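# Stock the wall glove dispenser with two boxes

## Task

A glove dispenser hangs on the wall with three slots, left to right for small, medium and large gloves. Take the two glove boxes that sit on the cart and insert each into the slot matching its size. The cart and the pedal bin may be moved aside. At the end the gripper must have released the boxes and the robot must have backed away; the task fails if the robot falls over or finishes leaning.

## Robot and tools

ROBOT. A Hello Robot Stretch 3 with one arm: a two-wheel differential base, a lift that slides up a mast, and a telescoping arm that reaches out to the robot's RIGHT side, ending in a wrist and a gripper. The arm cannot move the gripper forward or back; drive the base for that. Base footprint 0.33 m long by 0.34 m wide. Turns in place pivot about the point between the drive wheels, 0.05 m behind the front edge. Stowed (arm in, wrist folded) the wrist pokes up to 0.06 m past the right side and a turn sweeps a 0.28 m radius; an unfolded level gripper reaches outside that circle.

FRAMES. Base frame: origin on the floor between the drive wheels, x forward, y left, z up. hand_pose is reported in it, located where the closed fingertips meet. Odometry frame is the base frame at the scene's start; heading is positive to the left, -3.142 to 3.142.

execute_actions. Arguments: actions (a list holding exactly one action, or empty to just read state and images) and cameras (list from head_camera, nav_camera, wrist_camera, all; omitted, null or ["all"] gives all, [] gives none). An action may contain base, joints, and contact_limits.
- base: exactly one key. translate_m is a relative drive distance in metres, -1 to 1, forward positive, measured from where the base last reported itself. rotate_rad is a relative turn in place in radians, -3.2 to 3.2, left (counter-clockwise seen from above) positive. No sideways motion.
- joints: a single object keyed by joint name, each value an absolute target (not an offset). lift_m 0 to 1.1 m (arm height); arm_m 0 to 0.52 m (extension); wrist_yaw_rad -1.345 to 4.42 (0 along the arm, positive swings toward the front, 3.0 folds over the base); wrist_pitch_rad -1.57 to 0.451 (0 level, negative tips fingertips down); wrist_roll_rad -2.911 to 2.911 (0 fingers side by side); gripper_m -0.089 to 0.179 (larger is wider; real fingertip gap is 0.007 m less when nearly shut, 0.025 m less when fully open, zero below 0.007); head_pan_rad -3.953 to 1.73 (0 forward, positive left, -1.57 looks along the arm); head_tilt_rad -1.53 to 0.419 (negative looks down). Done tolerances: 0.004 for lift, arm, gripper; 0.02 for yaw, roll, head; 0.05 for pitch.
- contact_limits: {"arm_m": effort} with effort a percentage 1 to 100; the arm halts (contact_stop) when its motor effort reaches it (negative when retracting). Smaller is softer but too small halts instantly; values above the maximum are clipped.
Motions in one action start together and may finish separately; any single action runs 15 s at most. Omitted joints may keep driving toward earlier targets. Bad keys or out-of-range values reject the whole call with no motion. After a reported stop, later motion calls in the same reply are skipped.

wait: seconds 0 to 10; commands nothing and returns state and images. zoom_image: camera plus region [x0, y0, x1, y1] in pixels of that camera's latest full image, origin top-left, no larger than 504 by 504. finished_scene: scene number; irreversible, call it only once boxes are placed, released and the robot is clear.

RESULTS. joint_positions; base_status and joint_status (done, off_target meaning it rested away from target and may still push, contact_stop, time_out, torque_fault); on_its_own for uncommanded things, where "held at" is the held target, not the position; motor_effort in percent with the peak in brackets (noisy, biased; positive wheel effort pushes forward; effort at rest outside its normal range suggests pushing or carrying). lidar_m: 12 distances in metres for 30-degree sectors, 1st straight ahead, counting counter-clockwise (4th left, 7th behind, 10th right), "-" nothing seen; scan plane 0.17 m high, 0.15 to 12 m, blind to clear objects and partly blocked by the mast and by the robot when the lift is low. wrist_depth_mm (45 to 1000) and head_depth_mm (280 to 4000, sideways image): 7x7 grids of median depth in mm from top left. base_odometry counts wheel turns, so slip looks like travel; turned_by_wheels and turned_by_imu give the turn since last result. base_tilt in degrees, forward and right positive, with a fixed offset up to about 4. The pictures line lists cameras in image order; head_camera and nav_camera move with the head, wrist_camera with the gripper. Calibration lines give K and T_world_to_cam in base-frame terms, slightly inaccurate.

SPEED. Fast base (0.30 m/s, 1.9 rad/s) only when lift_m < 0.30, arm_m < 0.03 and wrist_yaw_rad > 2.54; otherwise 0.10 m/s and 0.63 rad/s.

GRIPPING. Command gripper_m smaller than the box width to hold; smaller squeezes harder, but the stall guard eases off so heavy items may slide; resend a different value to re-squeeze. To let go, open to at least 0.02 above where the fingers met the object. Readings and done never confirm a grasp; check cameras.

STALLS. Arm and lift halt on firm contact and go limp until commanded again; a limp lift may sag under load or be pushed up by closing fingers on a surface. Base, wrist and head have no such stop and keep pushing. Wrist servos overloaded for several seconds shut off for 10 s.

SELF-COLLISION. Fold (wrist_yaw_rad to 3.0) or unfold only with lift_m between 0.32 and 0.95, wrist_pitch_rad -0.4, roll near 0; once folded the lift may go to 0.25. When yaw is below -0.4, keep pitch at -0.5 or lower.

AVOID. Pushing with the arm against something rigid while the gripper is above about 0.45 m can tip the robot, more so with raised contact limits or a repeated push. Do not drive while holding, hooking or pressing on something fixed; snagging furniture, especially reversing, can tip it. If leaning, reverse the last move in small steps, free the gripper, and drop lift_m to about 0.2 if still tipped. Avoid drops, slams, hard hits and knocking things over. Loose objects may occasionally be nudged by outside forces.

Each tool is called after "Call:" by a JSON object that holds its "method" and its "body".

## Session

Call:
{"method": "execute_actions", "body": {"actions": []}}

Scene clock: 0.00 s.
base_odometry: x=+0.000 y=+0.000 heading=+0.000 (m, m, rad; odometry frame)
turned_by_wheels: +0.000 (rad since the last result)
turned_by_imu: +0.000 (rad since the last result)
base_tilt: forward=+1.5 right=-1.2 (deg)
lidar_m: 1.20 1.28 1.81 1.75 1.85 1.98 1.93 1.90 2.61 2.55 2.42 1.23
head_depth_mm: 1753 1447 1447 1761 1414 1138 1129 / 1737 1465 1457 1770 1711 1137 1136 / 1734 1462 1467 1787 1791 1151 1143 / 1736 1477 1481 1802 1800 1168 1160 / 1719 1496 1503 1812 1822 1174 1172 / 1802 1503 1501 1816 1824 1180 1183 / 1792 1533 1515 1831 1777 1191 1195
base_status: not commanded
joint_positions: lift_m=+0.554 arm_m=+0.001 wrist_yaw_rad=+2.932 wrist_pitch_rad=-0.580 wrist_roll_rad=+0.004 gripper_m=+0.037 head_pan_rad=-0.008 head_tilt_rad=-0.021
joint_status: not commanded
motor_effort: left_wheel=+0 right_wheel=+0 lift_m=+38 arm_m=+0 wrist_yaw_rad=+0 wrist_pitch_rad=+4 wrist_roll_rad=+0 gripper_m=+1 head_pan_rad=+0 head_tilt_rad=+2 (%)
hand_pose: x=+0.0206 y=+0.0504 z=+0.5323 quat_wxyz=(+0.273, +0.696, +0.130, +0.651) (m; base frame)
wrist_depth_mm: - - - - - - - / - - - - - - - / - - - - - - - / - 976 - - - - - / 862 854 875 850 847 842 860 / 727 731 - 724 737 733 749 / 642 647 - 656 637 644 645
pictures: head_camera (sideways: a quarter turn clockwise sets it upright), nav_camera (sideways: a quarter turn counterclockwise sets it upright), wrist_camera
Images, in order (width x height): head_camera 896x504, nav_camera 672x504, wrist_camera 644x364.

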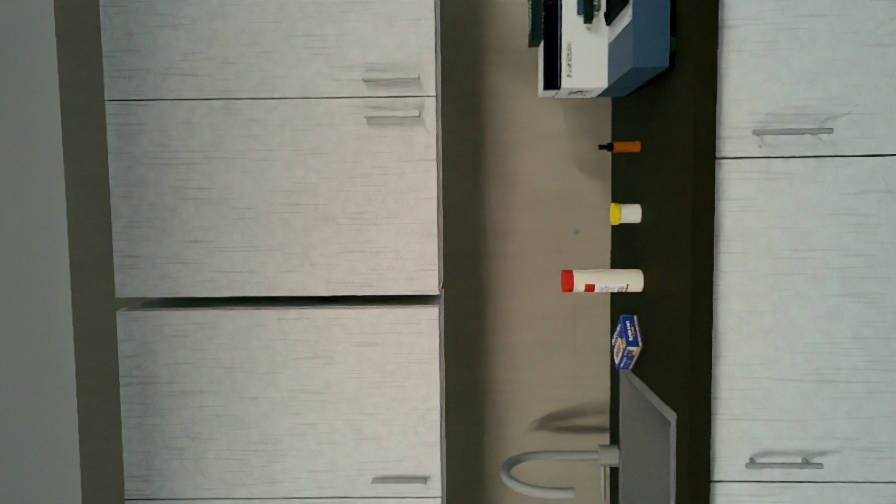

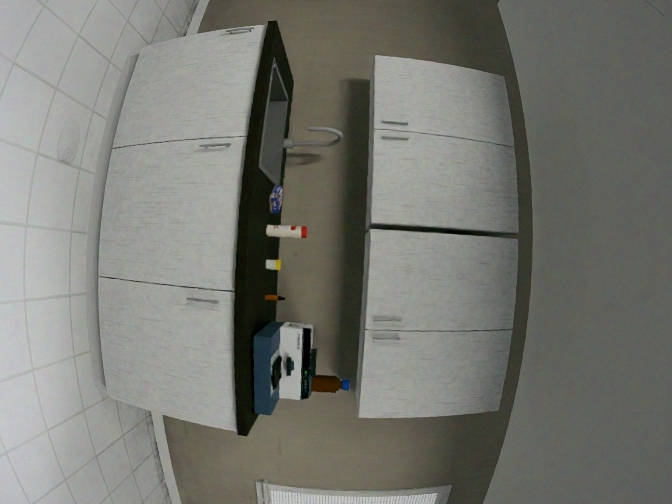

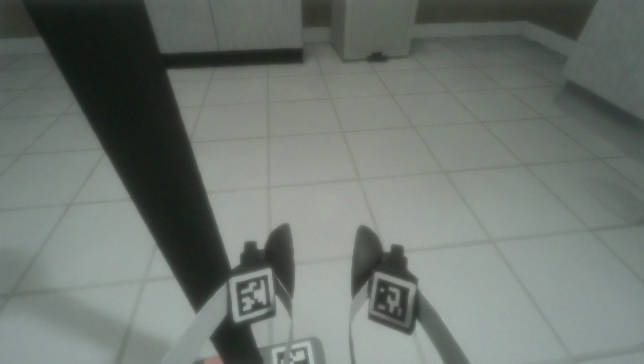

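Call:
{"method": "execute_actions", "body": {"actions": [{"joints": {"head_pan_rad": 1.57, "head_tilt_rad": -0.3}}], "cameras": ["head_camera", "nav_camera"]}}

Scene clock: 4.47 s.
base_odometry: x=+0.000 y=+0.000 heading=+0.000 (m, m, rad; odometry frame)
turned_by_wheels: +0.000 (rad since the last result)
turned_by_imu: +0.000 (rad since the last result)
base_tilt: forward=+1.5 right=-1.2 (deg)
lidar_m: 1.20 1.27 1.81 1.74 1.85 1.97 1.93 1.90 2.61 2.56 2.43 1.23
head_depth_mm: 1908 1998 2079 2231 1932 1969 1568 / 1934 2034 2115 2245 2295 1978 1569 / 1533 1606 1703 1772 1884 1944 1584 / 1533 1604 1689 1793 1880 1985 1577 / 1547 1615 1710 1788 1921 1980 1573 / 1554 1623 1731 1825 1922 1985 1579 / 1576 1664 1739 1859 2443 2014 1566
base_status: not commanded
joint_positions: lift_m=+0.554 arm_m=+0.001 wrist_yaw_rad=+2.932 wrist_pitch_rad=-0.580 wrist_roll_rad=+0.004 gripper_m=+0.037 head_pan_rad=+1.563 head_tilt_rad=-0.296
joint_status: all done
motor_effort: left_wheel=+0(0) right_wheel=+0(1) lift_m=+38(38) arm_m=+0(1) wrist_yaw_rad=+0(0) wrist_pitch_rad=+5(5) wrist_roll_rad=+0(0) gripper_m=+1(0) head_pan_rad=+4(49) head_tilt_rad=-2(26) (%)
hand_pose: x=+0.0206 y=+0.0504 z=+0.5323 quat_wxyz=(+0.273, +0.696, +0.130, +0.651) (m; base frame)
wrist_depth_mm: - - - - - - - / - - - - - - - / - - - - - - - / - 965 - - - - - / 834 835 878 845 859 858 860 / 730 731 - 732 740 726 725 / 636 639 - 666 625 644 652
pictures: head_camera (sideways: a quarter turn clockwise sets it upright), nav_camera (sideways: a quarter turn counterclockwise sets it upright)
camera_calibration (this result's frames):
head_camera: T_world_to_cam=[[-0.0135199, -0.259306, -0.965701, 1.27951], [-0.999896, 0.0083943, 0.0117446, -0.00773455], [0.00506095, 0.965759, -0.259392, 0.291666], [0, 0, 0, 1]] pos_world=[0.00808888, 0.0501684, 1.31137]
nav_camera: T_world_to_cam=[[-0.0417585, 0.334506, 0.941468, -1.18305], [0.99863, -0.0157584, 0.049893, -0.0178906], [0.0315255, 0.942262, -0.333389, 0.395124], [0, 0, 0, 1]] pos_world=[-0.043993, 0.0231461, 1.24643]
Images, in order (width x height): head_camera 896x504, nav_camera 672x504.

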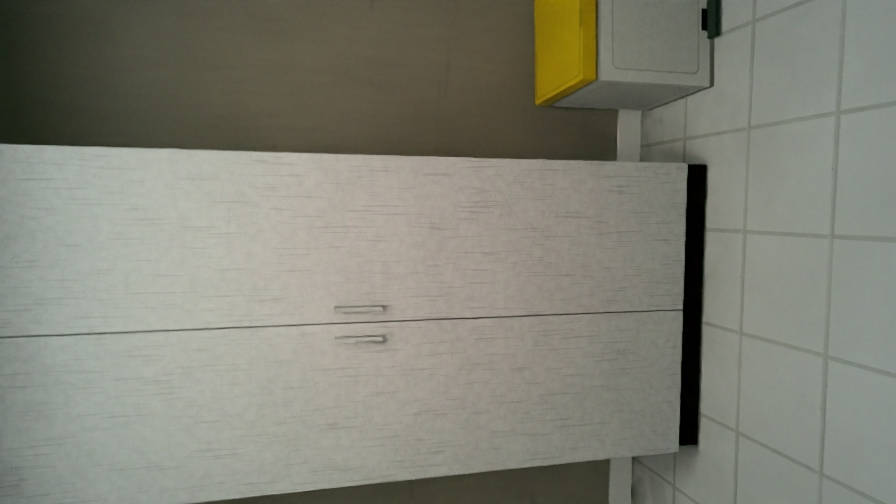

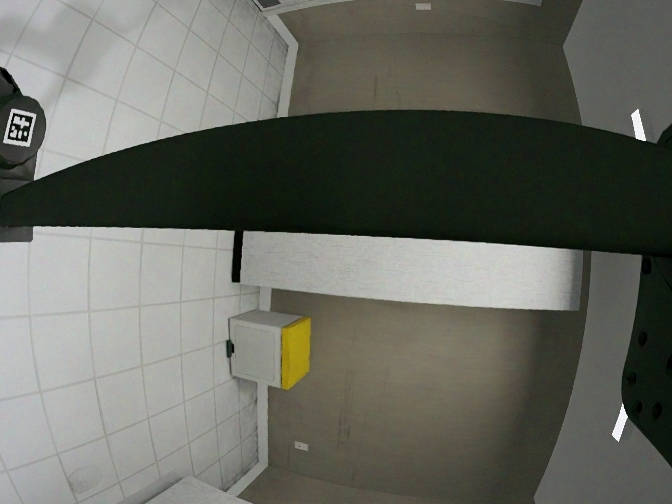

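Call:
{"method": "execute_actions", "body": {"actions": [{"joints": {"head_pan_rad": -1.57, "head_tilt_rad": -0.3}}], "cameras": ["head_camera", "nav_camera"]}}

Call:
{"method": "execute_actions", "body": {"actions": [{"joints": {"head_pan_rad": -3.14, "head_tilt_rad": -0.3}}], "cameras": ["head_camera", "nav_camera"]}}

Scene clock: 11.93 s.
base_odometry: x=+0.000 y=+0.000 heading=+0.000 (m, m, rad; odometry frame)
turned_by_wheels: +0.000 (rad since the last result)
turned_by_imu: +0.000 (rad since the last result)
base_tilt: forward=+1.5 right=-1.2 (deg)
lidar_m: 1.20 1.27 1.81 1.74 1.85 1.98 1.93 1.90 2.61 2.54 2.42 1.23
head_depth_mm: 2239 2361 2485 2570 2677 2042 1579 / 2239 2404 2465 2627 2746 2057 1573 / 2283 2378 2448 2694 2744 2046 1585 / 2307 2404 2520 2638 2796 2058 1580 / 2307 2436 2556 2645 2777 2060 1579 / 2345 2451 2569 2724 2857 2060 1603 / 2355 2495 2611 2747 2805 2098 1591
base_status: not commanded
joint_positions: lift_m=+0.554 arm_m=+0.001 wrist_yaw_rad=+2.932 wrist_pitch_rad=-0.580 wrist_roll_rad=+0.004 gripper_m=+0.037 head_pan_rad=-1.563 head_tilt_rad=-0.296
joint_status: all done
motor_effort: left_wheel=+0(0) right_wheel=+0(0) lift_m=+38(38) arm_m=+1(1) wrist_yaw_rad=-1(0) wrist_pitch_rad=+4(4) wrist_roll_rad=+0(0) gripper_m=+1(0) head_pan_rad=-4(49) head_tilt_rad=-2(1) (%)
hand_pose: x=+0.0206 y=+0.0504 z=+0.5323 quat_wxyz=(+0.273, +0.696, +0.130, +0.651) (m; base frame)
wrist_depth_mm: - - - - - - - / - - - - - - - / - - - - - - - / - 959 - - - - - / 836 832 868 854 832 853 837 / 729 726 - 735 734 743 727 / 649 633 - 654 627 637 644
pictures: head_camera (sideways: a quarter turn clockwise sets it upright), nav_camera (sideways: a quarter turn counterclockwise sets it upright)
camera_calibration (this result's frames):
head_camera: T_world_to_cam=[[0.00935072, 0.25967, -0.965652, 1.2793], [0.999902, 0.00766869, 0.0117445, -0.0199333], [0.010455, -0.965667, -0.259572, 0.291868], [0, 0, 0, 1]] pos_world=[0.00491742, -0.0501957, 1.31136]
nav_camera: T_world_to_cam=[[0.0471287, -0.333967, 0.941406, -1.18351], [-0.998754, -0.000296683, 0.0498944, -0.00570837], [-0.0163838, -0.942585, -0.333565, 0.395645], [0, 0, 0, 1]] pos_world=[0.0565584, -0.022328, 1.24643]
Images, in order (width x height): head_camera 896x504, nav_camera 672x504.

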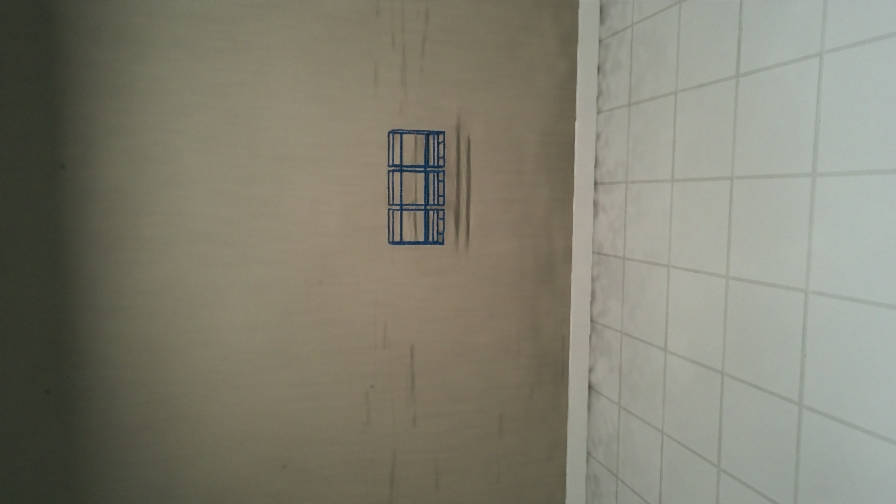

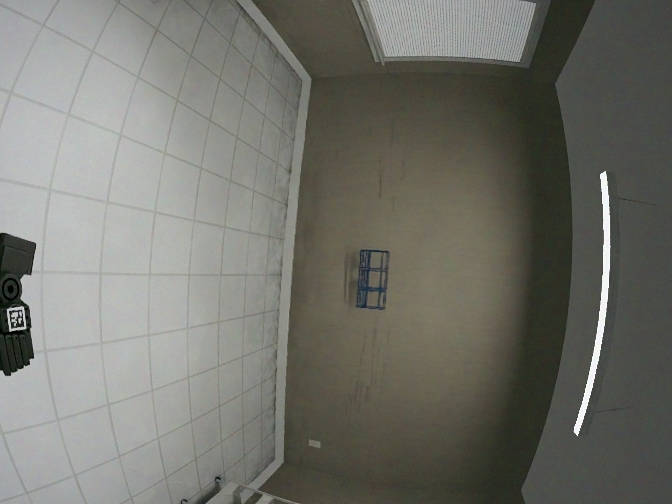

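Scene clock: 13.27 s.
base_odometry: x=+0.000 y=+0.000 heading=+0.000 (m, m, rad; odometry frame)
turned_by_wheels: +0.000 (rad since the last result)
turned_by_imu: +0.000 (rad since the last result)
base_tilt: forward=+1.5 right=-1.2 (deg)
lidar_m: 1.20 1.27 1.82 1.74 1.84 1.98 1.93 1.90 2.61 2.55 2.42 1.23
head_depth_mm: 1679 1750 1851 1953 2052 2037 1579 / 1693 1776 1864 1956 2071 2064 1580 / 1712 1788 1872 1984 2095 2061 1570 / 1713 1809 1897 2010 2129 2076 1585 / 1731 1816 1926 2025 2148 2046 1570 / 1760 1819 1920 2066 2181 2073 1594 / 1774 1874 1946 2047 2169 2102 1595
base_status: not commanded
joint_positions: lift_m=+0.554 arm_m=+0.001 wrist_yaw_rad=+2.932 wrist_pitch_rad=-0.580 wrist_roll_rad=+0.004 gripper_m=+0.037 head_pan_rad=-3.133 head_tilt_rad=-0.296
joint_status: all done
motor_effort: left_wheel=+0(0) right_wheel=-1(0) lift_m=+38(38) arm_m=+0(1) wrist_yaw_rad=-1(0) wrist_pitch_rad=+4(4) wrist_roll_rad=+0(0) gripper_m=+0(2) head_pan_rad=-4(45) head_tilt_rad=-2(1) (%)
hand_pose: x=+0.0206 y=+0.0504 z=+0.5323 quat_wxyz=(+0.273, +0.696, +0.130, +0.651) (m; base frame)
wrist_depth_mm: - - - - - - - / - - - - - - - / - - - - - - - / - 933 - - - - - / 841 849 885 831 855 846 848 / 732 721 - 722 743 739 731 / 643 634 - 648 628 636 640
pictures: head_camera (sideways: a quarter turn clockwise sets it upright), nav_camera (sideways: a quarter turn counterclockwise sets it upright)
camera_calibration (this result's frames):
head_camera: T_world_to_cam=[[0.259704, -0.00914702, -0.965645, 1.27777], [0.00845179, -0.999895, 0.0117445, -0.0138854], [-0.965651, -0.0112115, -0.2596, 0.297858], [0, 0, 0, 1]] pos_world=[-0.0440969, 0.00114327, 1.31135]
nav_camera: T_world_to_cam=[[-0.333957, -0.0473905, 0.941396, -1.18118], [-0.00108063, 0.998754, 0.0498946, -0.0117945], [-0.942588, 0.0156453, -0.333592, 0.401329], [0, 0, 0, 1]] pos_world=[-0.0161869, -0.0504758, 1.24643]
Images, in order (width x height): head_camera 896x504, nav_camera 672x504.

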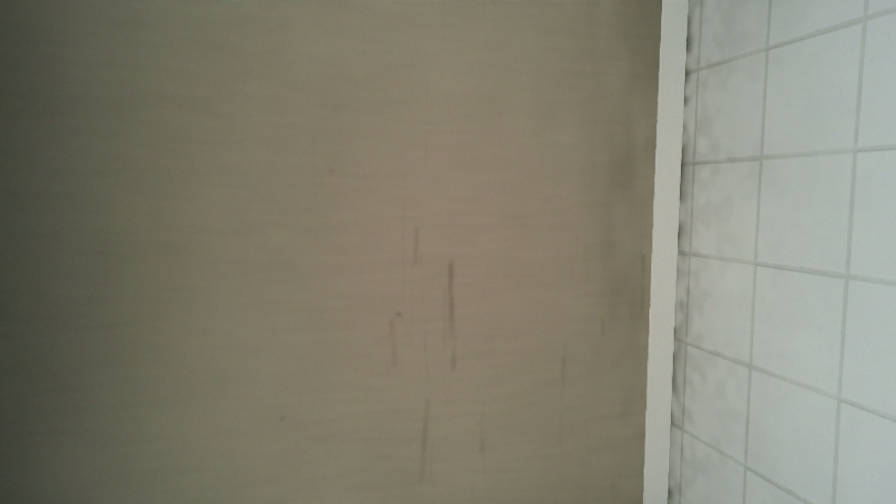

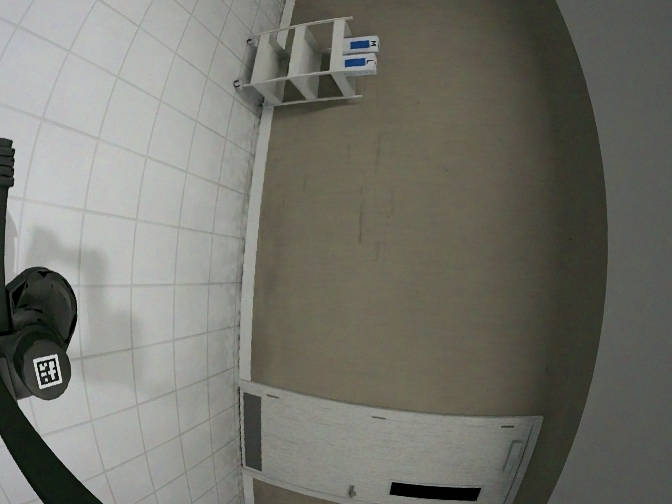

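Call:
{"method": "execute_actions", "body": {"actions": [{"joints": {"head_pan_rad": -2.55, "head_tilt_rad": -0.3}}], "cameras": ["head_camera", "nav_camera"]}}

Scene clock: 16.27 s.
base_odometry: x=+0.000 y=+0.000 heading=+0.000 (m, m, rad; odometry frame)
turned_by_wheels: +0.000 (rad since the last result)
turned_by_imu: +0.000 (rad since the last result)
base_tilt: forward=+1.5 right=-1.2 (deg)
lidar_m: 1.20 1.27 1.81 1.74 1.85 1.98 1.93 1.90 2.61 2.56 2.42 1.23
head_depth_mm: 1784 1850 1905 1980 2082 2051 1574 / 1883 1957 2056 2175 2263 2062 1570 / 2035 2118 2241 2336 2421 2044 1586 / 2210 2268 2413 2311 2345 2073 1585 / 2393 2508 2652 2751 2606 2054 1569 / 2637 2794 2950 3163 2988 2072 1594 / 2714 2778 2880 3000 2996 2095 1593
base_status: not commanded
joint_positions: lift_m=+0.554 arm_m=+0.001 wrist_yaw_rad=+2.932 wrist_pitch_rad=-0.580 wrist_roll_rad=+0.004 gripper_m=+0.037 head_pan_rad=-2.557 head_tilt_rad=-0.296
joint_status: all done
motor_effort: left_wheel=+0(1) right_wheel=-1(0) lift_m=+38(38) arm_m=+0(1) wrist_yaw_rad=+0(0) wrist_pitch_rad=+4(4) wrist_roll_rad=+0(0) gripper_m=+0(0) head_pan_rad=+4(40) head_tilt_rad=-2(2) (%)
hand_pose: x=+0.0206 y=+0.0504 z=+0.5323 quat_wxyz=(+0.273, +0.696, +0.130, +0.651) (m; base frame)
wrist_depth_mm: - - - - - - - / - - - - - - - / - - - - - - - / - 977 - - - - - / 850 841 877 846 833 837 855 / 729 726 - 736 739 742 735 / 641 641 - 665 623 655 642
pictures: head_camera (sideways: a quarter turn clockwise sets it upright), nav_camera (sideways: a quarter turn counterclockwise sets it upright)
camera_calibration (this result's frames):
head_camera: T_world_to_cam=[[0.222843, 0.133681, -0.965645, 1.27799], [0.551325, -0.834208, 0.0117445, -0.0171969], [-0.803979, -0.535001, -0.259599, 0.296871], [0, 0, 0, 1]] pos_world=[-0.0366322, -0.0263626, 1.31135]
nav_camera: T_world_to_cam=[[-0.254361, -0.221525, 0.941396, -1.18166], [-0.54452, 0.837263, 0.0498946, -0.00847949], [-0.799249, -0.499918, -0.333592, 0.400455], [0, 0, 0, 1]] pos_world=[0.0148772, -0.0544745, 1.24643]
Images, in order (width x height): head_camera 896x504, nav_camera 672x504.

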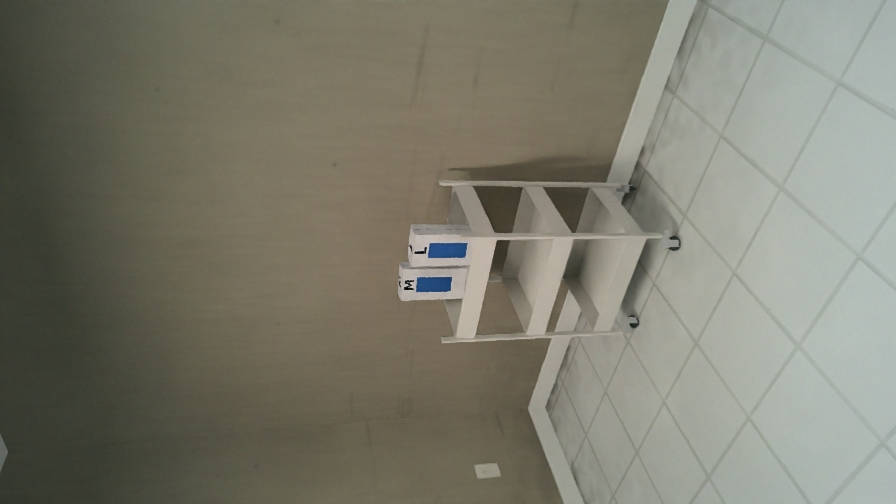

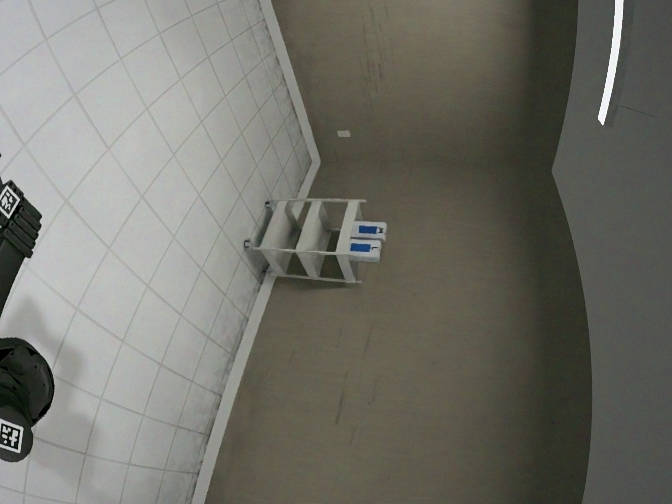

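Call:
{"method": "zoom_image", "body": {"camera": "head_camera", "region": [380, 160, 700, 360]}}

Region (380, 160, 700, 360) of head_camera's 896x504 image, scaled by 1.575, with more detail than that image has; it fills the top 315 rows of this view, and the rest is white.

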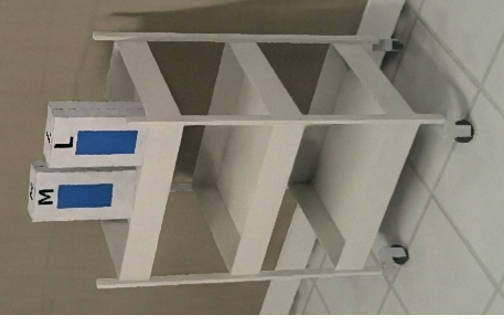

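Call:
{"method": "execute_actions", "body": {"actions": [{"joints": {"lift_m": 0.27, "wrist_pitch_rad": -0.4, "wrist_yaw_rad": 3.0, "head_pan_rad": -1.45, "head_tilt_rad": -0.25}}], "cameras": ["head_camera"]}}

Call:
{"method": "zoom_image", "body": {"camera": "head_camera", "region": [360, 20, 540, 200]}}

Scene clock: 70.07 s.
base_odometry: x=+0.000 y=+0.000 heading=+0.000 (m, m, rad; odometry frame)
turned_by_wheels: +0.000 (rad since the last result)
turned_by_imu: +0.000 (rad since the last result)
base_tilt: forward=+1.4 right=-1.2 (deg)
lidar_m: 1.20 1.28 1.82 1.74 1.85 1.97 1.94 1.90 2.61 2.56 2.42 1.22
head_depth_mm: 2232 2307 2401 2491 2622 2139 1634 / 2275 2342 2467 2589 2654 2143 1635 / 2291 2393 2506 2617 2790 2159 1641 / 2362 2426 2534 2671 2791 2198 1637 / 2408 2491 2626 2748 2824 2197 1641 / 2466 2561 2681 2799 2884 2196 1645 / 2522 2607 2738 2827 3020 2205 1646
base_status: not commanded
joint_positions: lift_m=+0.270 arm_m=+0.001 wrist_yaw_rad=+2.998 wrist_pitch_rad=-0.422 wrist_roll_rad=+0.004 gripper_m=+0.037 head_pan_rad=-1.457 head_tilt_rad=-0.261
joint_status: all done
motor_effort: left_wheel=+0(0) right_wheel=+0(0) lift_m=+29(31) arm_m=+1(0) wrist_yaw_rad=+1(1) wrist_pitch_rad=+8(8) wrist_roll_rad=+0(0) gripper_m=+0(0) head_pan_rad=+3(49) head_tilt_rad=+6(14) (%)
hand_pose: x=+0.0107 y=+0.0752 z=+0.2821 quat_wxyz=(+0.198, +0.701, +0.098, +0.678) (m; base frame)
wrist_depth_mm: - - - - - - - / - - - - - - - / - - - - - - - / 740 738 769 754 761 760 774 / 595 586 621 595 592 599 606 / 487 491 - 508 494 498 497 / 431 - - - 407 417 423
pictures: head_camera (sideways: a quarter turn clockwise sets it upright)
camera_calibration (this result's frames):
head_camera: T_world_to_cam=[[-0.0141585, 0.224769, -0.974309, 1.29076], [0.993467, 0.113513, 0.01175, -0.0199017], [0.113238, -0.967778, -0.224908, 0.246124], [0, 0, 0, 1]] pos_world=[0.0101766, -0.0496718, 1.31319]
Images, in order (width x height): head_camera 896x504.

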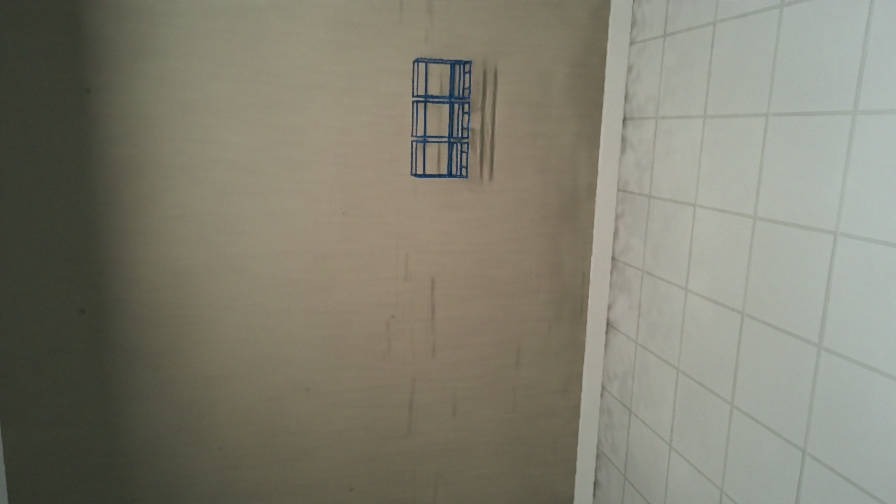

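Region (360, 20, 540, 200) of head_camera's 896x504 image, scaled by 2.800, with more detail than that image has.

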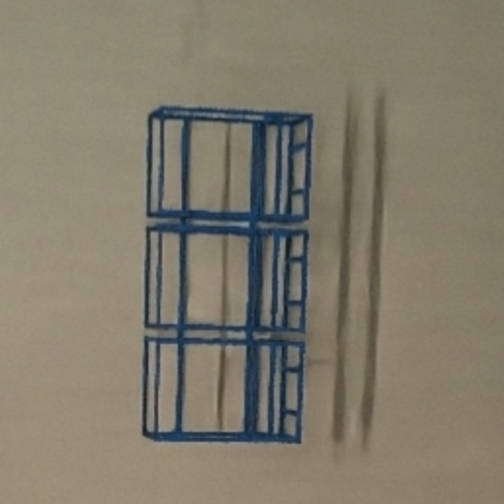

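Call:
{"method": "execute_actions", "body": {"actions": [{"base": {"rotate_rad": -2.29}, "joints": {"head_pan_rad": -0.3, "head_tilt_rad": -0.4}}], "cameras": []}}

Call:
{"method": "execute_actions", "body": {"actions": [{"base": {"translate_m": 1.0}}], "cameras": []}}

Call:
{"method": "execute_actions", "body": {"actions": [{"base": {"translate_m": 0.55}, "joints": {"head_pan_rad": -0.9, "head_tilt_rad": -0.6}}], "cameras": []}}

Call:
{"method": "execute_actions", "body": {"actions": [{"base": {"rotate_rad": 0.64}, "joints": {"head_pan_rad": -1.57, "head_tilt_rad": -0.7}}], "cameras": ["head_camera", "nav_camera"]}}

Scene clock: 81.30 s.
base_odometry: x=+0.000 y=+0.000 heading=-2.290 (m, m, rad; odometry frame)
turned_by_wheels: -2.290 (rad since the last result)
turned_by_imu: -2.257 (rad since the last result)
base_tilt: forward=+1.5 right=-1.2 (deg)
lidar_m: 1.94 2.56 2.58 1.30 1.20 1.22 1.53 1.74 1.76 2.07 1.93 1.90
head_depth_mm: 1701 1794 1887 2000 2147 1841 1441 / 1793 1896 2025 2185 2265 1832 1438 / 1926 2042 2175 2297 2396 1820 1446 / 2059 2202 2336 2306 2337 1818 1445 / 2251 2351 2528 2487 2345 1830 1435 / 2399 2592 2835 3149 2458 1829 1439 / 2662 2818 2982 3110 2473 1824 1458
base_status: done
joint_positions: lift_m=+0.270 arm_m=+0.001 wrist_yaw_rad=+2.999 wrist_pitch_rad=-0.422 wrist_roll_rad=+0.004 gripper_m=+0.037 head_pan_rad=-0.307 head_tilt_rad=-0.396
joint_status: all done
motor_effort: left_wheel=+2(9) right_wheel=-2(7) lift_m=+29(29) arm_m=+1(1) wrist_yaw_rad=+1(1) wrist_pitch_rad=+7(8) wrist_roll_rad=+0(0) gripper_m=+1(1) head_pan_rad=+3(47) head_tilt_rad=-2(20) (%)
hand_pose: x=+0.0107 y=+0.0752 z=+0.2821 quat_wxyz=(+0.198, +0.701, +0.098, +0.678) (m; base frame)
wrist_depth_mm: 861 - - - - - - / 911 - - - - - - / 938 - - - - - - / 750 746 765 755 749 773 758 / 591 597 613 594 603 602 605 / 488 492 - 513 496 493 500 / 428 - - - 414 427 422
pictures: none
No camera images: the call's "cameras" was empty. Leave "cameras" out to get every camera's image.

Scene clock: 86.40 s.
base_odometry: x=-0.659 y=-0.752 heading=-2.290 (m, m, rad; odometry frame)
turned_by_wheels: +0.000 (rad since the last result)
turned_by_imu: +0.004 (rad since the last result)
base_tilt: forward=+1.5 right=-1.2 (deg)
lidar_m: 1.17 1.76 1.78 2.24 1.81 1.83 2.30 2.54 2.14 1.44 1.33 0.98
head_depth_mm: 1157 1210 1285 1368 1413 1532 1438 / 1222 1292 1388 1387 1196 1354 1357 / 1316 1393 1487 1382 1394 1426 1375 / 1409 1495 1599 1712 1473 1540 1429 / 1536 1612 1744 1909 2073 1825 1445 / 1638 1786 1924 2122 2237 1823 1442 / 1774 1906 1996 2152 2200 1820 1436
base_status: done
joint_positions: lift_m=+0.270 arm_m=+0.001 wrist_yaw_rad=+2.999 wrist_pitch_rad=-0.421 wrist_roll_rad=+0.004 gripper_m=+0.037 head_pan_rad=-0.307 head_tilt_rad=-0.396
joint_status: not commanded
motor_effort: left_wheel=+2(8) right_wheel=-2(4) lift_m=+29(29) arm_m=+0(0) wrist_yaw_rad=+0(1) wrist_pitch_rad=+8(8) wrist_roll_rad=+0(0) gripper_m=+0(0) head_pan_rad=+3(3) head_tilt_rad=-2(2) (%)
hand_pose: x=+0.0106 y=+0.0753 z=+0.2822 quat_wxyz=(+0.197, +0.701, +0.098, +0.678) (m; base frame)
wrist_depth_mm: - - - - - - - / - - - - - - - / - - - - - - - / 760 749 745 759 766 762 781 / 588 595 625 599 602 596 601 / 491 492 - 512 494 495 500 / 424 - - - 413 423 420
pictures: none
No camera images: the call's "cameras" was empty. Leave "cameras" out to get every camera's image.

Scene clock: 89.87 s.
base_odometry: x=-1.021 y=-1.166 heading=-2.290 (m, m, rad; odometry frame)
turned_by_wheels: +0.000 (rad since the last result)
turned_by_imu: +0.002 (rad since the last result)
base_tilt: forward=+1.5 right=-1.3 (deg)
lidar_m: 1.28 1.32 1.34 1.69 2.75 2.21 2.73 2.98 1.64 1.08 0.59 0.60
head_depth_mm: 815 895 991 1112 1273 1423 1254 / 821 897 1000 1128 1283 1433 1255 / 819 899 1000 1088 881 1007 1152 / 826 907 1008 797 838 1013 1179 / 830 910 1008 1084 884 1016 1178 / 830 914 1017 889 918 1019 1160 / 836 918 1025 1127 887 1016 1227
base_status: done
joint_positions: lift_m=+0.270 arm_m=+0.001 wrist_yaw_rad=+2.999 wrist_pitch_rad=-0.421 wrist_roll_rad=+0.004 gripper_m=+0.037 head_pan_rad=-0.893 head_tilt_rad=-0.593
joint_status: all done
motor_effort: left_wheel=+1(8) right_wheel=-1(5) lift_m=+29(29) arm_m=+0(0) wrist_yaw_rad=+1(0) wrist_pitch_rad=+8(8) wrist_roll_rad=+0(0) gripper_m=+1(1) head_pan_rad=-4(41) head_tilt_rad=-3(24) (%)
hand_pose: x=+0.0106 y=+0.0753 z=+0.2822 quat_wxyz=(+0.197, +0.701, +0.098, +0.678) (m; base frame)
wrist_depth_mm: - - - - - - 947 / - - - - - - 987 / - - - - - - - / 739 741 755 768 770 774 780 / 590 591 617 598 600 605 611 / 487 495 - 517 499 495 494 / 428 - - - 406 421 424
pictures: none
No camera images: the call's "cameras" was empty. Leave "cameras" out to get every camera's image.

Scene clock: 91.47 s.
base_odometry: x=-1.021 y=-1.166 heading=-1.650 (m, m, rad; odometry frame)
turned_by_wheels: +0.640 (rad since the last result)
turned_by_imu: +0.631 (rad since the last result)
base_tilt: forward=+1.5 right=-1.2 (deg)
lidar_m: 1.32 1.37 1.87 2.20 2.21 3.02 2.97 1.43 1.05 0.59 0.61 1.37
head_depth_mm: 832 922 1058 1218 1433 1388 1194 / 831 928 1056 1216 1438 1400 1189 / 828 925 1053 1141 902 1230 1196 / 831 929 1015 824 901 1116 1194 / 833 930 1032 972 910 1109 1173 / 832 934 1018 941 911 1109 1183 / 834 934 1019 942 881 1347 1203
base_status: done
joint_positions: lift_m=+0.270 arm_m=+0.001 wrist_yaw_rad=+2.999 wrist_pitch_rad=-0.421 wrist_roll_rad=+0.004 gripper_m=+0.037 head_pan_rad=-1.563 head_tilt_rad=-0.692
joint_status: all done
motor_effort: left_wheel=-1(6) right_wheel=+2(6) lift_m=+29(28) arm_m=+0(1) wrist_yaw_rad=+0(1) wrist_pitch_rad=+8(8) wrist_roll_rad=+0(0) gripper_m=+0(0) head_pan_rad=-4(43) head_tilt_rad=-5(18) (%)
hand_pose: x=+0.0106 y=+0.0753 z=+0.2822 quat_wxyz=(+0.197, +0.701, +0.098, +0.678) (m; base frame)
wrist_depth_mm: - - - - - - - / - - - - - - - / - - - - - - - / 745 751 773 774 769 763 761 / 587 588 625 594 609 597 605 / 494 492 - 518 492 495 493 / 429 - - - 407 423 423
pictures: head_camera (sideways: a quarter turn clockwise sets it upright), nav_camera (sideways: a quarter turn counterclockwise sets it upright)
camera_calibration (this result's frames):
head_camera: T_world_to_cam=[[0.00658775, 0.611592, -0.791146, 1.05167], [0.999938, 0.00306797, 0.010698, -0.0185652], [0.00897002, -0.791168, -0.611533, 0.749865], [0, 0, 0, 1]] pos_world=[0.00490957, -0.0498695, 1.29079]
nav_camera: T_world_to_cam=[[0.049764, -0.670788, 0.739978, -0.920856], [-0.998597, -0.0200065, 0.0490206, -0.00454594], [-0.018078, -0.741379, -0.670843, 0.834492], [0, 0, 0, 1]] pos_world=[0.0563719, 0.000884653, 1.24145]
Images, in order (width x height): head_camera 896x504, nav_camera 672x504.

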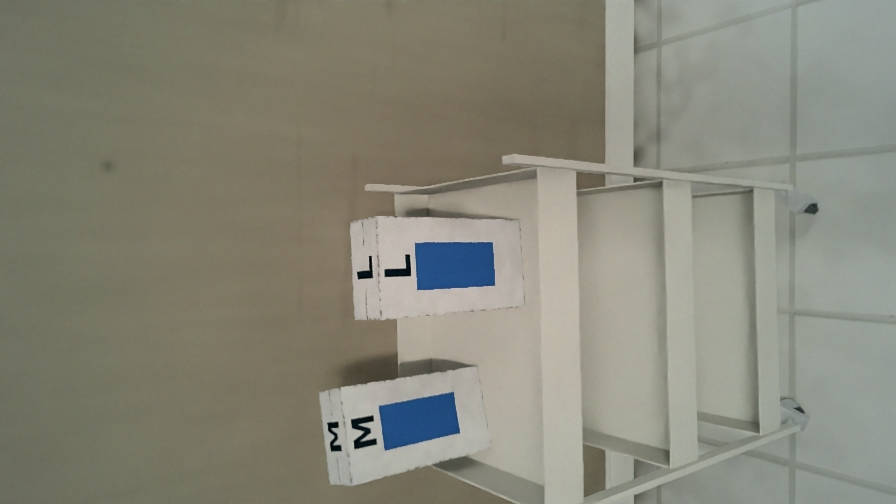

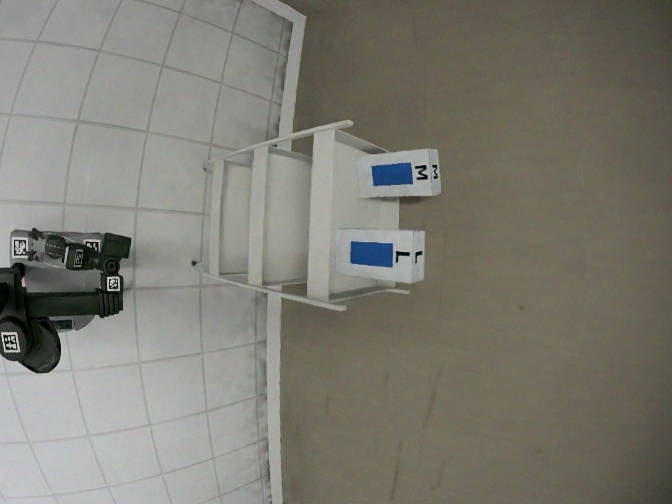

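Call:
{"method": "execute_actions", "body": {"actions": [{"joints": {"lift_m": 0.36}}], "cameras": []}}

Call:
{"method": "execute_actions", "body": {"actions": [{"joints": {"lift_m": 0.75, "wrist_yaw_rad": 0.0, "gripper_m": 0.179}}], "cameras": []}}

Call:
{"method": "execute_actions", "body": {"actions": [{"joints": {"wrist_pitch_rad": 0.0}}]}}

Scene clock: 119.17 s.
base_odometry: x=-1.021 y=-1.166 heading=-1.650 (m, m, rad; odometry frame)
turned_by_wheels: +0.000 (rad since the last result)
turned_by_imu: +0.000 (rad since the last result)
base_tilt: forward=+1.5 right=-1.2 (deg)
lidar_m: 1.32 1.37 1.86 2.21 2.21 3.02 2.98 1.43 1.04 0.59 0.61 1.37
head_depth_mm: 830 927 1052 1215 1436 1400 1192 / 830 922 1049 1214 1436 1396 1191 / 832 931 1052 1151 907 1221 1192 / 834 927 1017 825 901 1113 1196 / 837 929 1036 971 908 1104 1170 / 831 930 1021 940 910 1108 1177 / 834 935 1023 943 884 1342 1200
base_status: not commanded
joint_positions: lift_m=+0.360 arm_m=+0.001 wrist_yaw_rad=+2.999 wrist_pitch_rad=-0.421 wrist_roll_rad=+0.004 gripper_m=+0.037 head_pan_rad=-1.563 head_tilt_rad=-0.692
joint_status: all done
motor_effort: left_wheel=-1(1) right_wheel=+2(2) lift_m=+48(50) arm_m=+0(1) wrist_yaw_rad=+0(1) wrist_pitch_rad=+8(8) wrist_roll_rad=+0(0) gripper_m=+1(0) head_pan_rad=-5(4) head_tilt_rad=-4(5) (%)
hand_pose: x=+0.0106 y=+0.0753 z=+0.3717 quat_wxyz=(+0.197, +0.701, +0.098, +0.678) (m; base frame)
wrist_depth_mm: - - - - - - - / - - - - - - - / - - - - - - - / 918 921 906 900 918 918 928 / 722 717 758 738 735 733 724 / 595 590 - 603 608 608 604 / 506 514 - 523 498 513 523
pictures: none
No camera images: the call's "cameras" was empty. Leave "cameras" out to get every camera's image.

Scene clock: 123.53 s.
base_odometry: x=-1.021 y=-1.166 heading=-1.650 (m, m, rad; odometry frame)
turned_by_wheels: +0.000 (rad since the last result)
turned_by_imu: +0.000 (rad since the last result)
base_tilt: forward=+1.5 right=-1.3 (deg)
lidar_m: 1.32 1.37 1.86 2.20 2.21 3.03 2.98 1.43 1.04 0.59 0.61 1.37
head_depth_mm: 829 927 1053 1215 1431 1396 1238 / 832 928 1046 1216 1434 1440 1247 / 831 929 1052 1145 908 1257 - / 833 927 1014 823 904 1074 1190 / 828 934 1040 971 910 1049 1173 / 835 935 1025 941 910 1104 1169 / 833 933 1016 944 882 1340 1203
base_status: not commanded
joint_positions: lift_m=+0.750 arm_m=+0.001 wrist_yaw_rad=+0.002 wrist_pitch_rad=-0.421 wrist_roll_rad=+0.004 gripper_m=+0.179 head_pan_rad=-1.563 head_tilt_rad=-0.692
joint_status: all done
motor_effort: left_wheel=-1(1) right_wheel=+1(2) lift_m=+48(47) arm_m=+0(0) wrist_yaw_rad=-2(3) wrist_pitch_rad=+8(8) wrist_roll_rad=+0(0) gripper_m=+1(100) head_pan_rad=-5(4) head_tilt_rad=-4(5) (%)
hand_pose: x=-0.0211 y=-0.3705 z=+0.7617 quat_wxyz=(+0.690, +0.148, -0.692, -0.148) (m; base frame)
wrist_depth_mm: 679 465 404 411 670 677 675 / 740 514 519 446 721 729 724 / 437 522 455 461 787 796 796 / 397 397 399 400 888 883 886 / 980 855 710 715 - 996 961 / - 592 589 540 - - - / 872 861 786 779 908 921 945
pictures: none
No camera images: the call's "cameras" was empty. Leave "cameras" out to get every camera's image.

Scene clock: 124.57 s.
base_odometry: x=-1.021 y=-1.166 heading=-1.650 (m, m, rad; odometry frame)
turned_by_wheels: +0.000 (rad since the last result)
turned_by_imu: +0.000 (rad since the last result)
base_tilt: forward=+1.5 right=-1.2 (deg)
lidar_m: 1.32 1.37 1.87 2.21 2.21 3.02 2.98 1.43 1.04 0.59 0.61 1.37
head_depth_mm: 827 930 1050 1213 1436 1392 1228 / 829 928 1053 1211 1403 1399 1229 / 829 928 1049 1139 902 1297 - / 830 932 1018 821 906 1052 1186 / 833 930 1037 975 877 1108 1177 / 833 934 1020 941 907 1105 1176 / 834 929 1014 945 881 1343 1203
base_status: not commanded
joint_positions: lift_m=+0.750 arm_m=+0.001 wrist_yaw_rad=+0.002 wrist_pitch_rad=-0.025 wrist_roll_rad=+0.004 gripper_m=+0.179 head_pan_rad=-1.563 head_tilt_rad=-0.692
joint_status: all done
motor_effort: left_wheel=-1(1) right_wheel=+1(1) lift_m=+48(48) arm_m=+0(0) wrist_yaw_rad=-2(2) wrist_pitch_rad=+9(9) wrist_roll_rad=+0(0) gripper_m=+1(0) head_pan_rad=-4(5) head_tilt_rad=-4(4) (%)
hand_pose: x=-0.0210 y=-0.4020 z=+0.8578 quat_wxyz=(+0.706, +0.010, -0.708, -0.009) (m; base frame)
wrist_depth_mm: 706 700 708 714 711 709 712 / 733 714 719 729 723 728 723 / 744 744 743 746 754 740 751 / 764 540 549 459 775 750 772 / 785 549 567 476 787 785 786 / 408 513 471 478 818 814 814 / 836 381 383 388 843 831 843
pictures: head_camera (sideways: a quarter turn clockwise sets it upright), nav_camera (sideways: a quarter turn counterclockwise sets it upright), wrist_camera
camera_calibration (this result's frames):
head_camera: T_world_to_cam=[[0.00660663, 0.611591, -0.791146, 1.05167], [0.999938, 0.0030371, 0.010698, -0.0185652], [0.00894559, -0.791168, -0.611534, 0.749865], [0, 0, 0, 1]] pos_world=[0.00490803, -0.0498694, 1.29079]
nav_camera: T_world_to_cam=[[0.0497433, -0.67079, 0.739978, -0.920856], [-0.998598, -0.0199757, 0.0490206, -0.00454594], [-0.0181009, -0.741379, -0.670843, 0.834492], [0, 0, 0, 1]] pos_world=[0.056372, 0.000883108, 1.24145]
wrist_camera: T_world_to_cam=[[-0.999338, -0.0289794, 0.0219729, -0.0524159], [-0.0263503, 0.160552, -0.986676, 0.949115], [0.0250655, -0.986602, -0.16121, -0.0978412], [0, 0, 0, 1]] pos_world=[-0.0249193, -0.250432, 0.921847]
Images, in order (width x height): head_camera 896x504, nav_camera 672x504, wrist_camera 644x364.

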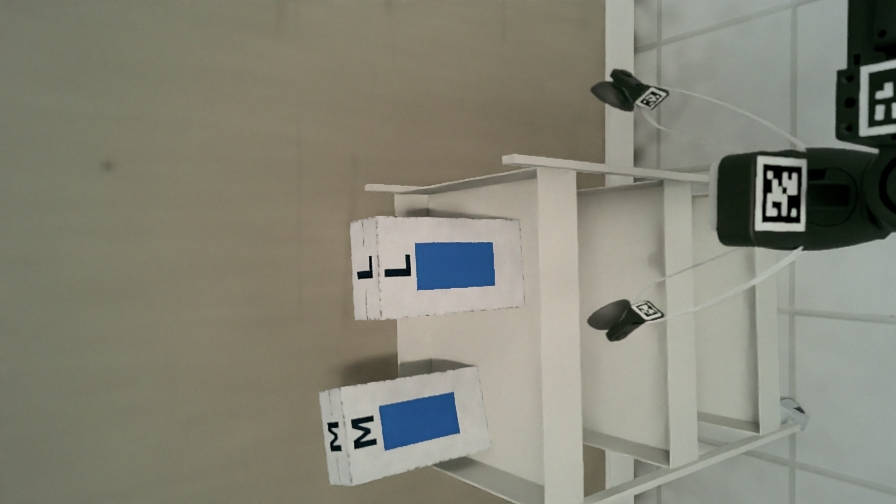

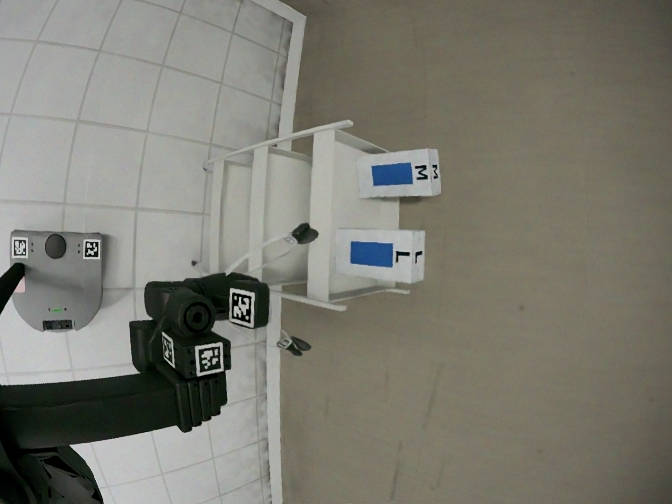

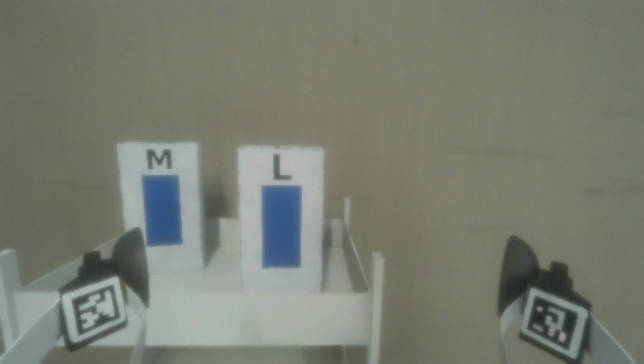

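Call:
{"method": "execute_actions", "body": {"actions": [{"base": {"translate_m": 0.055}, "joints": {"arm_m": 0.2, "lift_m": 0.757}}], "cameras": ["head_camera", "wrist_camera"]}}

Scene clock: 148.47 s.
base_odometry: x=-1.025 y=-1.221 heading=-1.650 (m, m, rad; odometry frame)
turned_by_wheels: +0.000 (rad since the last result)
turned_by_imu: +0.000 (rad since the last result)
base_tilt: forward=+1.5 right=-1.3 (deg)
lidar_m: 1.26 1.31 1.79 2.41 2.23 3.00 3.01 1.43 1.05 0.59 0.61 1.31
head_depth_mm: 830 923 1050 1208 1400 - - / 831 922 1057 1187 - 1348 1194 / 832 929 1040 845 - 1192 1192 / 832 930 1015 819 1080 1154 1200 / 831 929 1034 976 909 1100 1173 / 833 931 999 926 905 1064 1172 / 829 933 1059 1204 1342 1411 1195
base_status: done
joint_positions: lift_m=+0.757 arm_m=+0.200 wrist_yaw_rad=+0.001 wrist_pitch_rad=-0.024 wrist_roll_rad=+0.004 gripper_m=+0.179 head_pan_rad=-1.563 head_tilt_rad=-0.692
joint_status: all done
motor_effort: left_wheel=-1(3) right_wheel=+2(4) lift_m=+48(49) arm_m=+4(4) wrist_yaw_rad=+0(1) wrist_pitch_rad=+8(9) wrist_roll_rad=+0(0) gripper_m=+1(1) head_pan_rad=-4(4) head_tilt_rad=-5(4) (%)
hand_pose: x=-0.0213 y=-0.6003 z=+0.8652 quat_wxyz=(+0.706, +0.009, -0.708, -0.009) (m; base frame)
wrist_depth_mm: 525 524 518 518 534 532 528 / 541 534 536 534 543 540 537 / 549 553 560 550 550 562 551 / 332 347 571 256 568 573 572 / 576 357 575 262 583 579 582 / 600 371 432 269 594 604 599 / - 367 382 278 390 619 616
pictures: head_camera (sideways: a quarter turn clockwise sets it upright), wrist_camera
camera_calibration (this result's frames):
head_camera: T_world_to_cam=[[0.00672379, 0.61159, -0.791146, 1.05167], [0.999939, 0.00284554, 0.010698, -0.0185652], [0.00879403, -0.79117, -0.611533, 0.749866], [0, 0, 0, 1]] pos_world=[0.00489847, -0.0498692, 1.29079]
wrist_camera: T_world_to_cam=[[-0.999367, -0.027934, 0.0220128, -0.057992], [-0.0261867, 0.159142, -0.986908, 0.987573], [0.0240652, -0.98686, -0.159773, -0.293755], [0, 0, 0, 1]] pos_world=[-0.0250248, -0.448679, 0.928986]
Images, in order (width x height): head_camera 896x504, wrist_camera 644x364.

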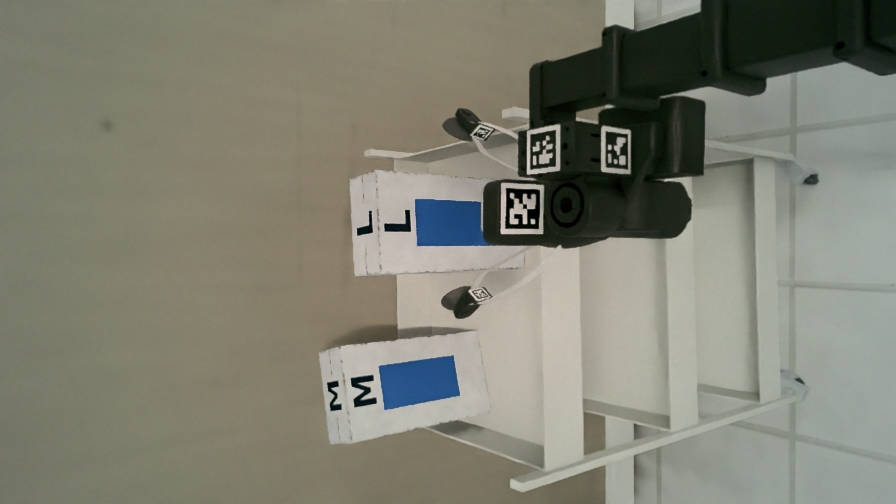

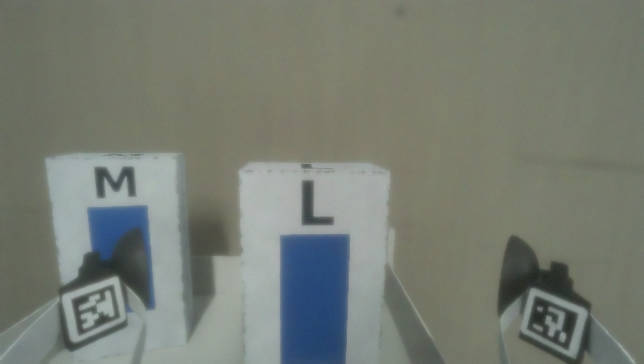

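Call:
{"method": "execute_actions", "body": {"actions": [{"base": {"translate_m": 0.005}, "joints": {"arm_m": 0.34, "lift_m": 0.765}}], "cameras": ["head_camera", "wrist_camera"]}}

Scene clock: 167.00 s.
base_odometry: x=-1.026 y=-1.226 heading=-1.650 (m, m, rad; odometry frame)
turned_by_wheels: +0.000 (rad since the last result)
turned_by_imu: +0.000 (rad since the last result)
base_tilt: forward=+1.5 right=-1.2 (deg)
lidar_m: 1.26 1.31 1.78 2.43 2.22 3.02 3.04 1.43 1.04 0.59 0.61 1.31
head_depth_mm: 832 927 1054 1212 1403 - - / 829 932 1049 1161 855 1359 1194 / 830 929 1037 - 1073 1115 1179 / 828 928 1017 846 905 1107 1199 / 835 927 1034 974 910 1108 1176 / 837 931 998 928 910 1071 1173 / 831 933 1053 1199 1344 1405 1203
base_status: done
joint_positions: lift_m=+0.765 arm_m=+0.340 wrist_yaw_rad=+0.001 wrist_pitch_rad=-0.024 wrist_roll_rad=+0.004 gripper_m=+0.179 head_pan_rad=-1.563 head_tilt_rad=-0.692
joint_status: all done
motor_effort: left_wheel=-1(2) right_wheel=+2(6) lift_m=+48(48) arm_m=+4(4) wrist_yaw_rad=-1(0) wrist_pitch_rad=+9(8) wrist_roll_rad=+0(0) gripper_m=+1(1) head_pan_rad=-5(4) head_tilt_rad=-4(5) (%)
hand_pose: x=-0.0213 y=-0.7403 z=+0.8732 quat_wxyz=(+0.706, +0.009, -0.708, -0.009) (m; base frame)
wrist_depth_mm: 391 393 391 395 397 401 397 / 406 404 409 407 404 410 407 / 416 415 411 419 419 417 417 / 222 425 429 431 430 429 426 / 215 250 118 120 122 436 441 / 217 115 116 119 123 448 450 / - 242 120 123 127 478 470
pictures: head_camera (sideways: a quarter turn clockwise sets it upright), wrist_camera
camera_calibration (this result's frames):
head_camera: T_world_to_cam=[[0.00672795, 0.61159, -0.791146, 1.05167], [0.999939, 0.00283875, 0.010698, -0.0185652], [0.00878865, -0.79117, -0.611533, 0.749866], [0, 0, 0, 1]] pos_world=[0.00489813, -0.0498692, 1.29079]
wrist_camera: T_world_to_cam=[[-0.99937, -0.0278421, 0.022017, -0.0620386], [-0.0261724, 0.15899, -0.986933, 1.01771], [0.0239778, -0.986887, -0.159619, -0.430793], [0, 0, 0, 1]] pos_world=[-0.025034, -0.588678, 0.937016]
Images, in order (width x height): head_camera 896x504, wrist_camera 644x364.

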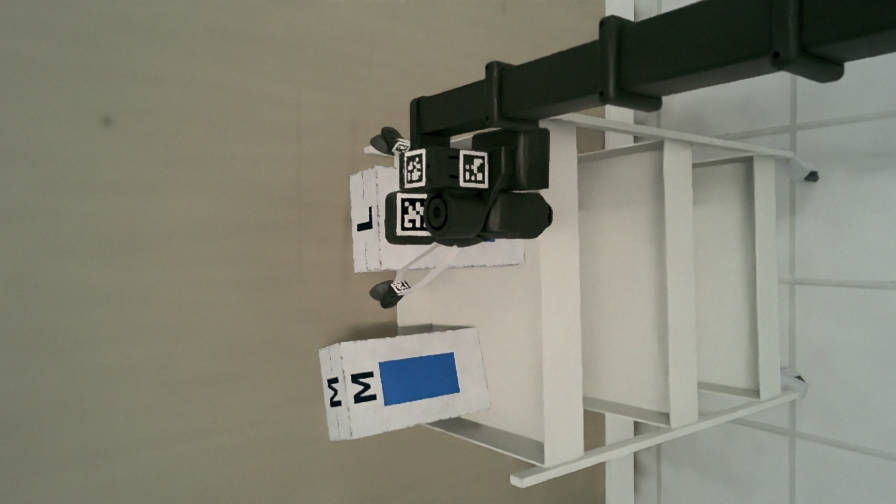

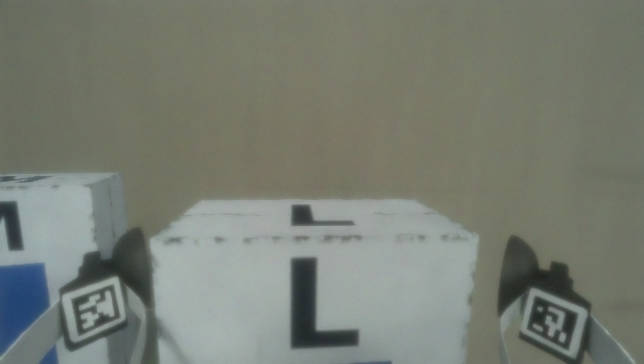

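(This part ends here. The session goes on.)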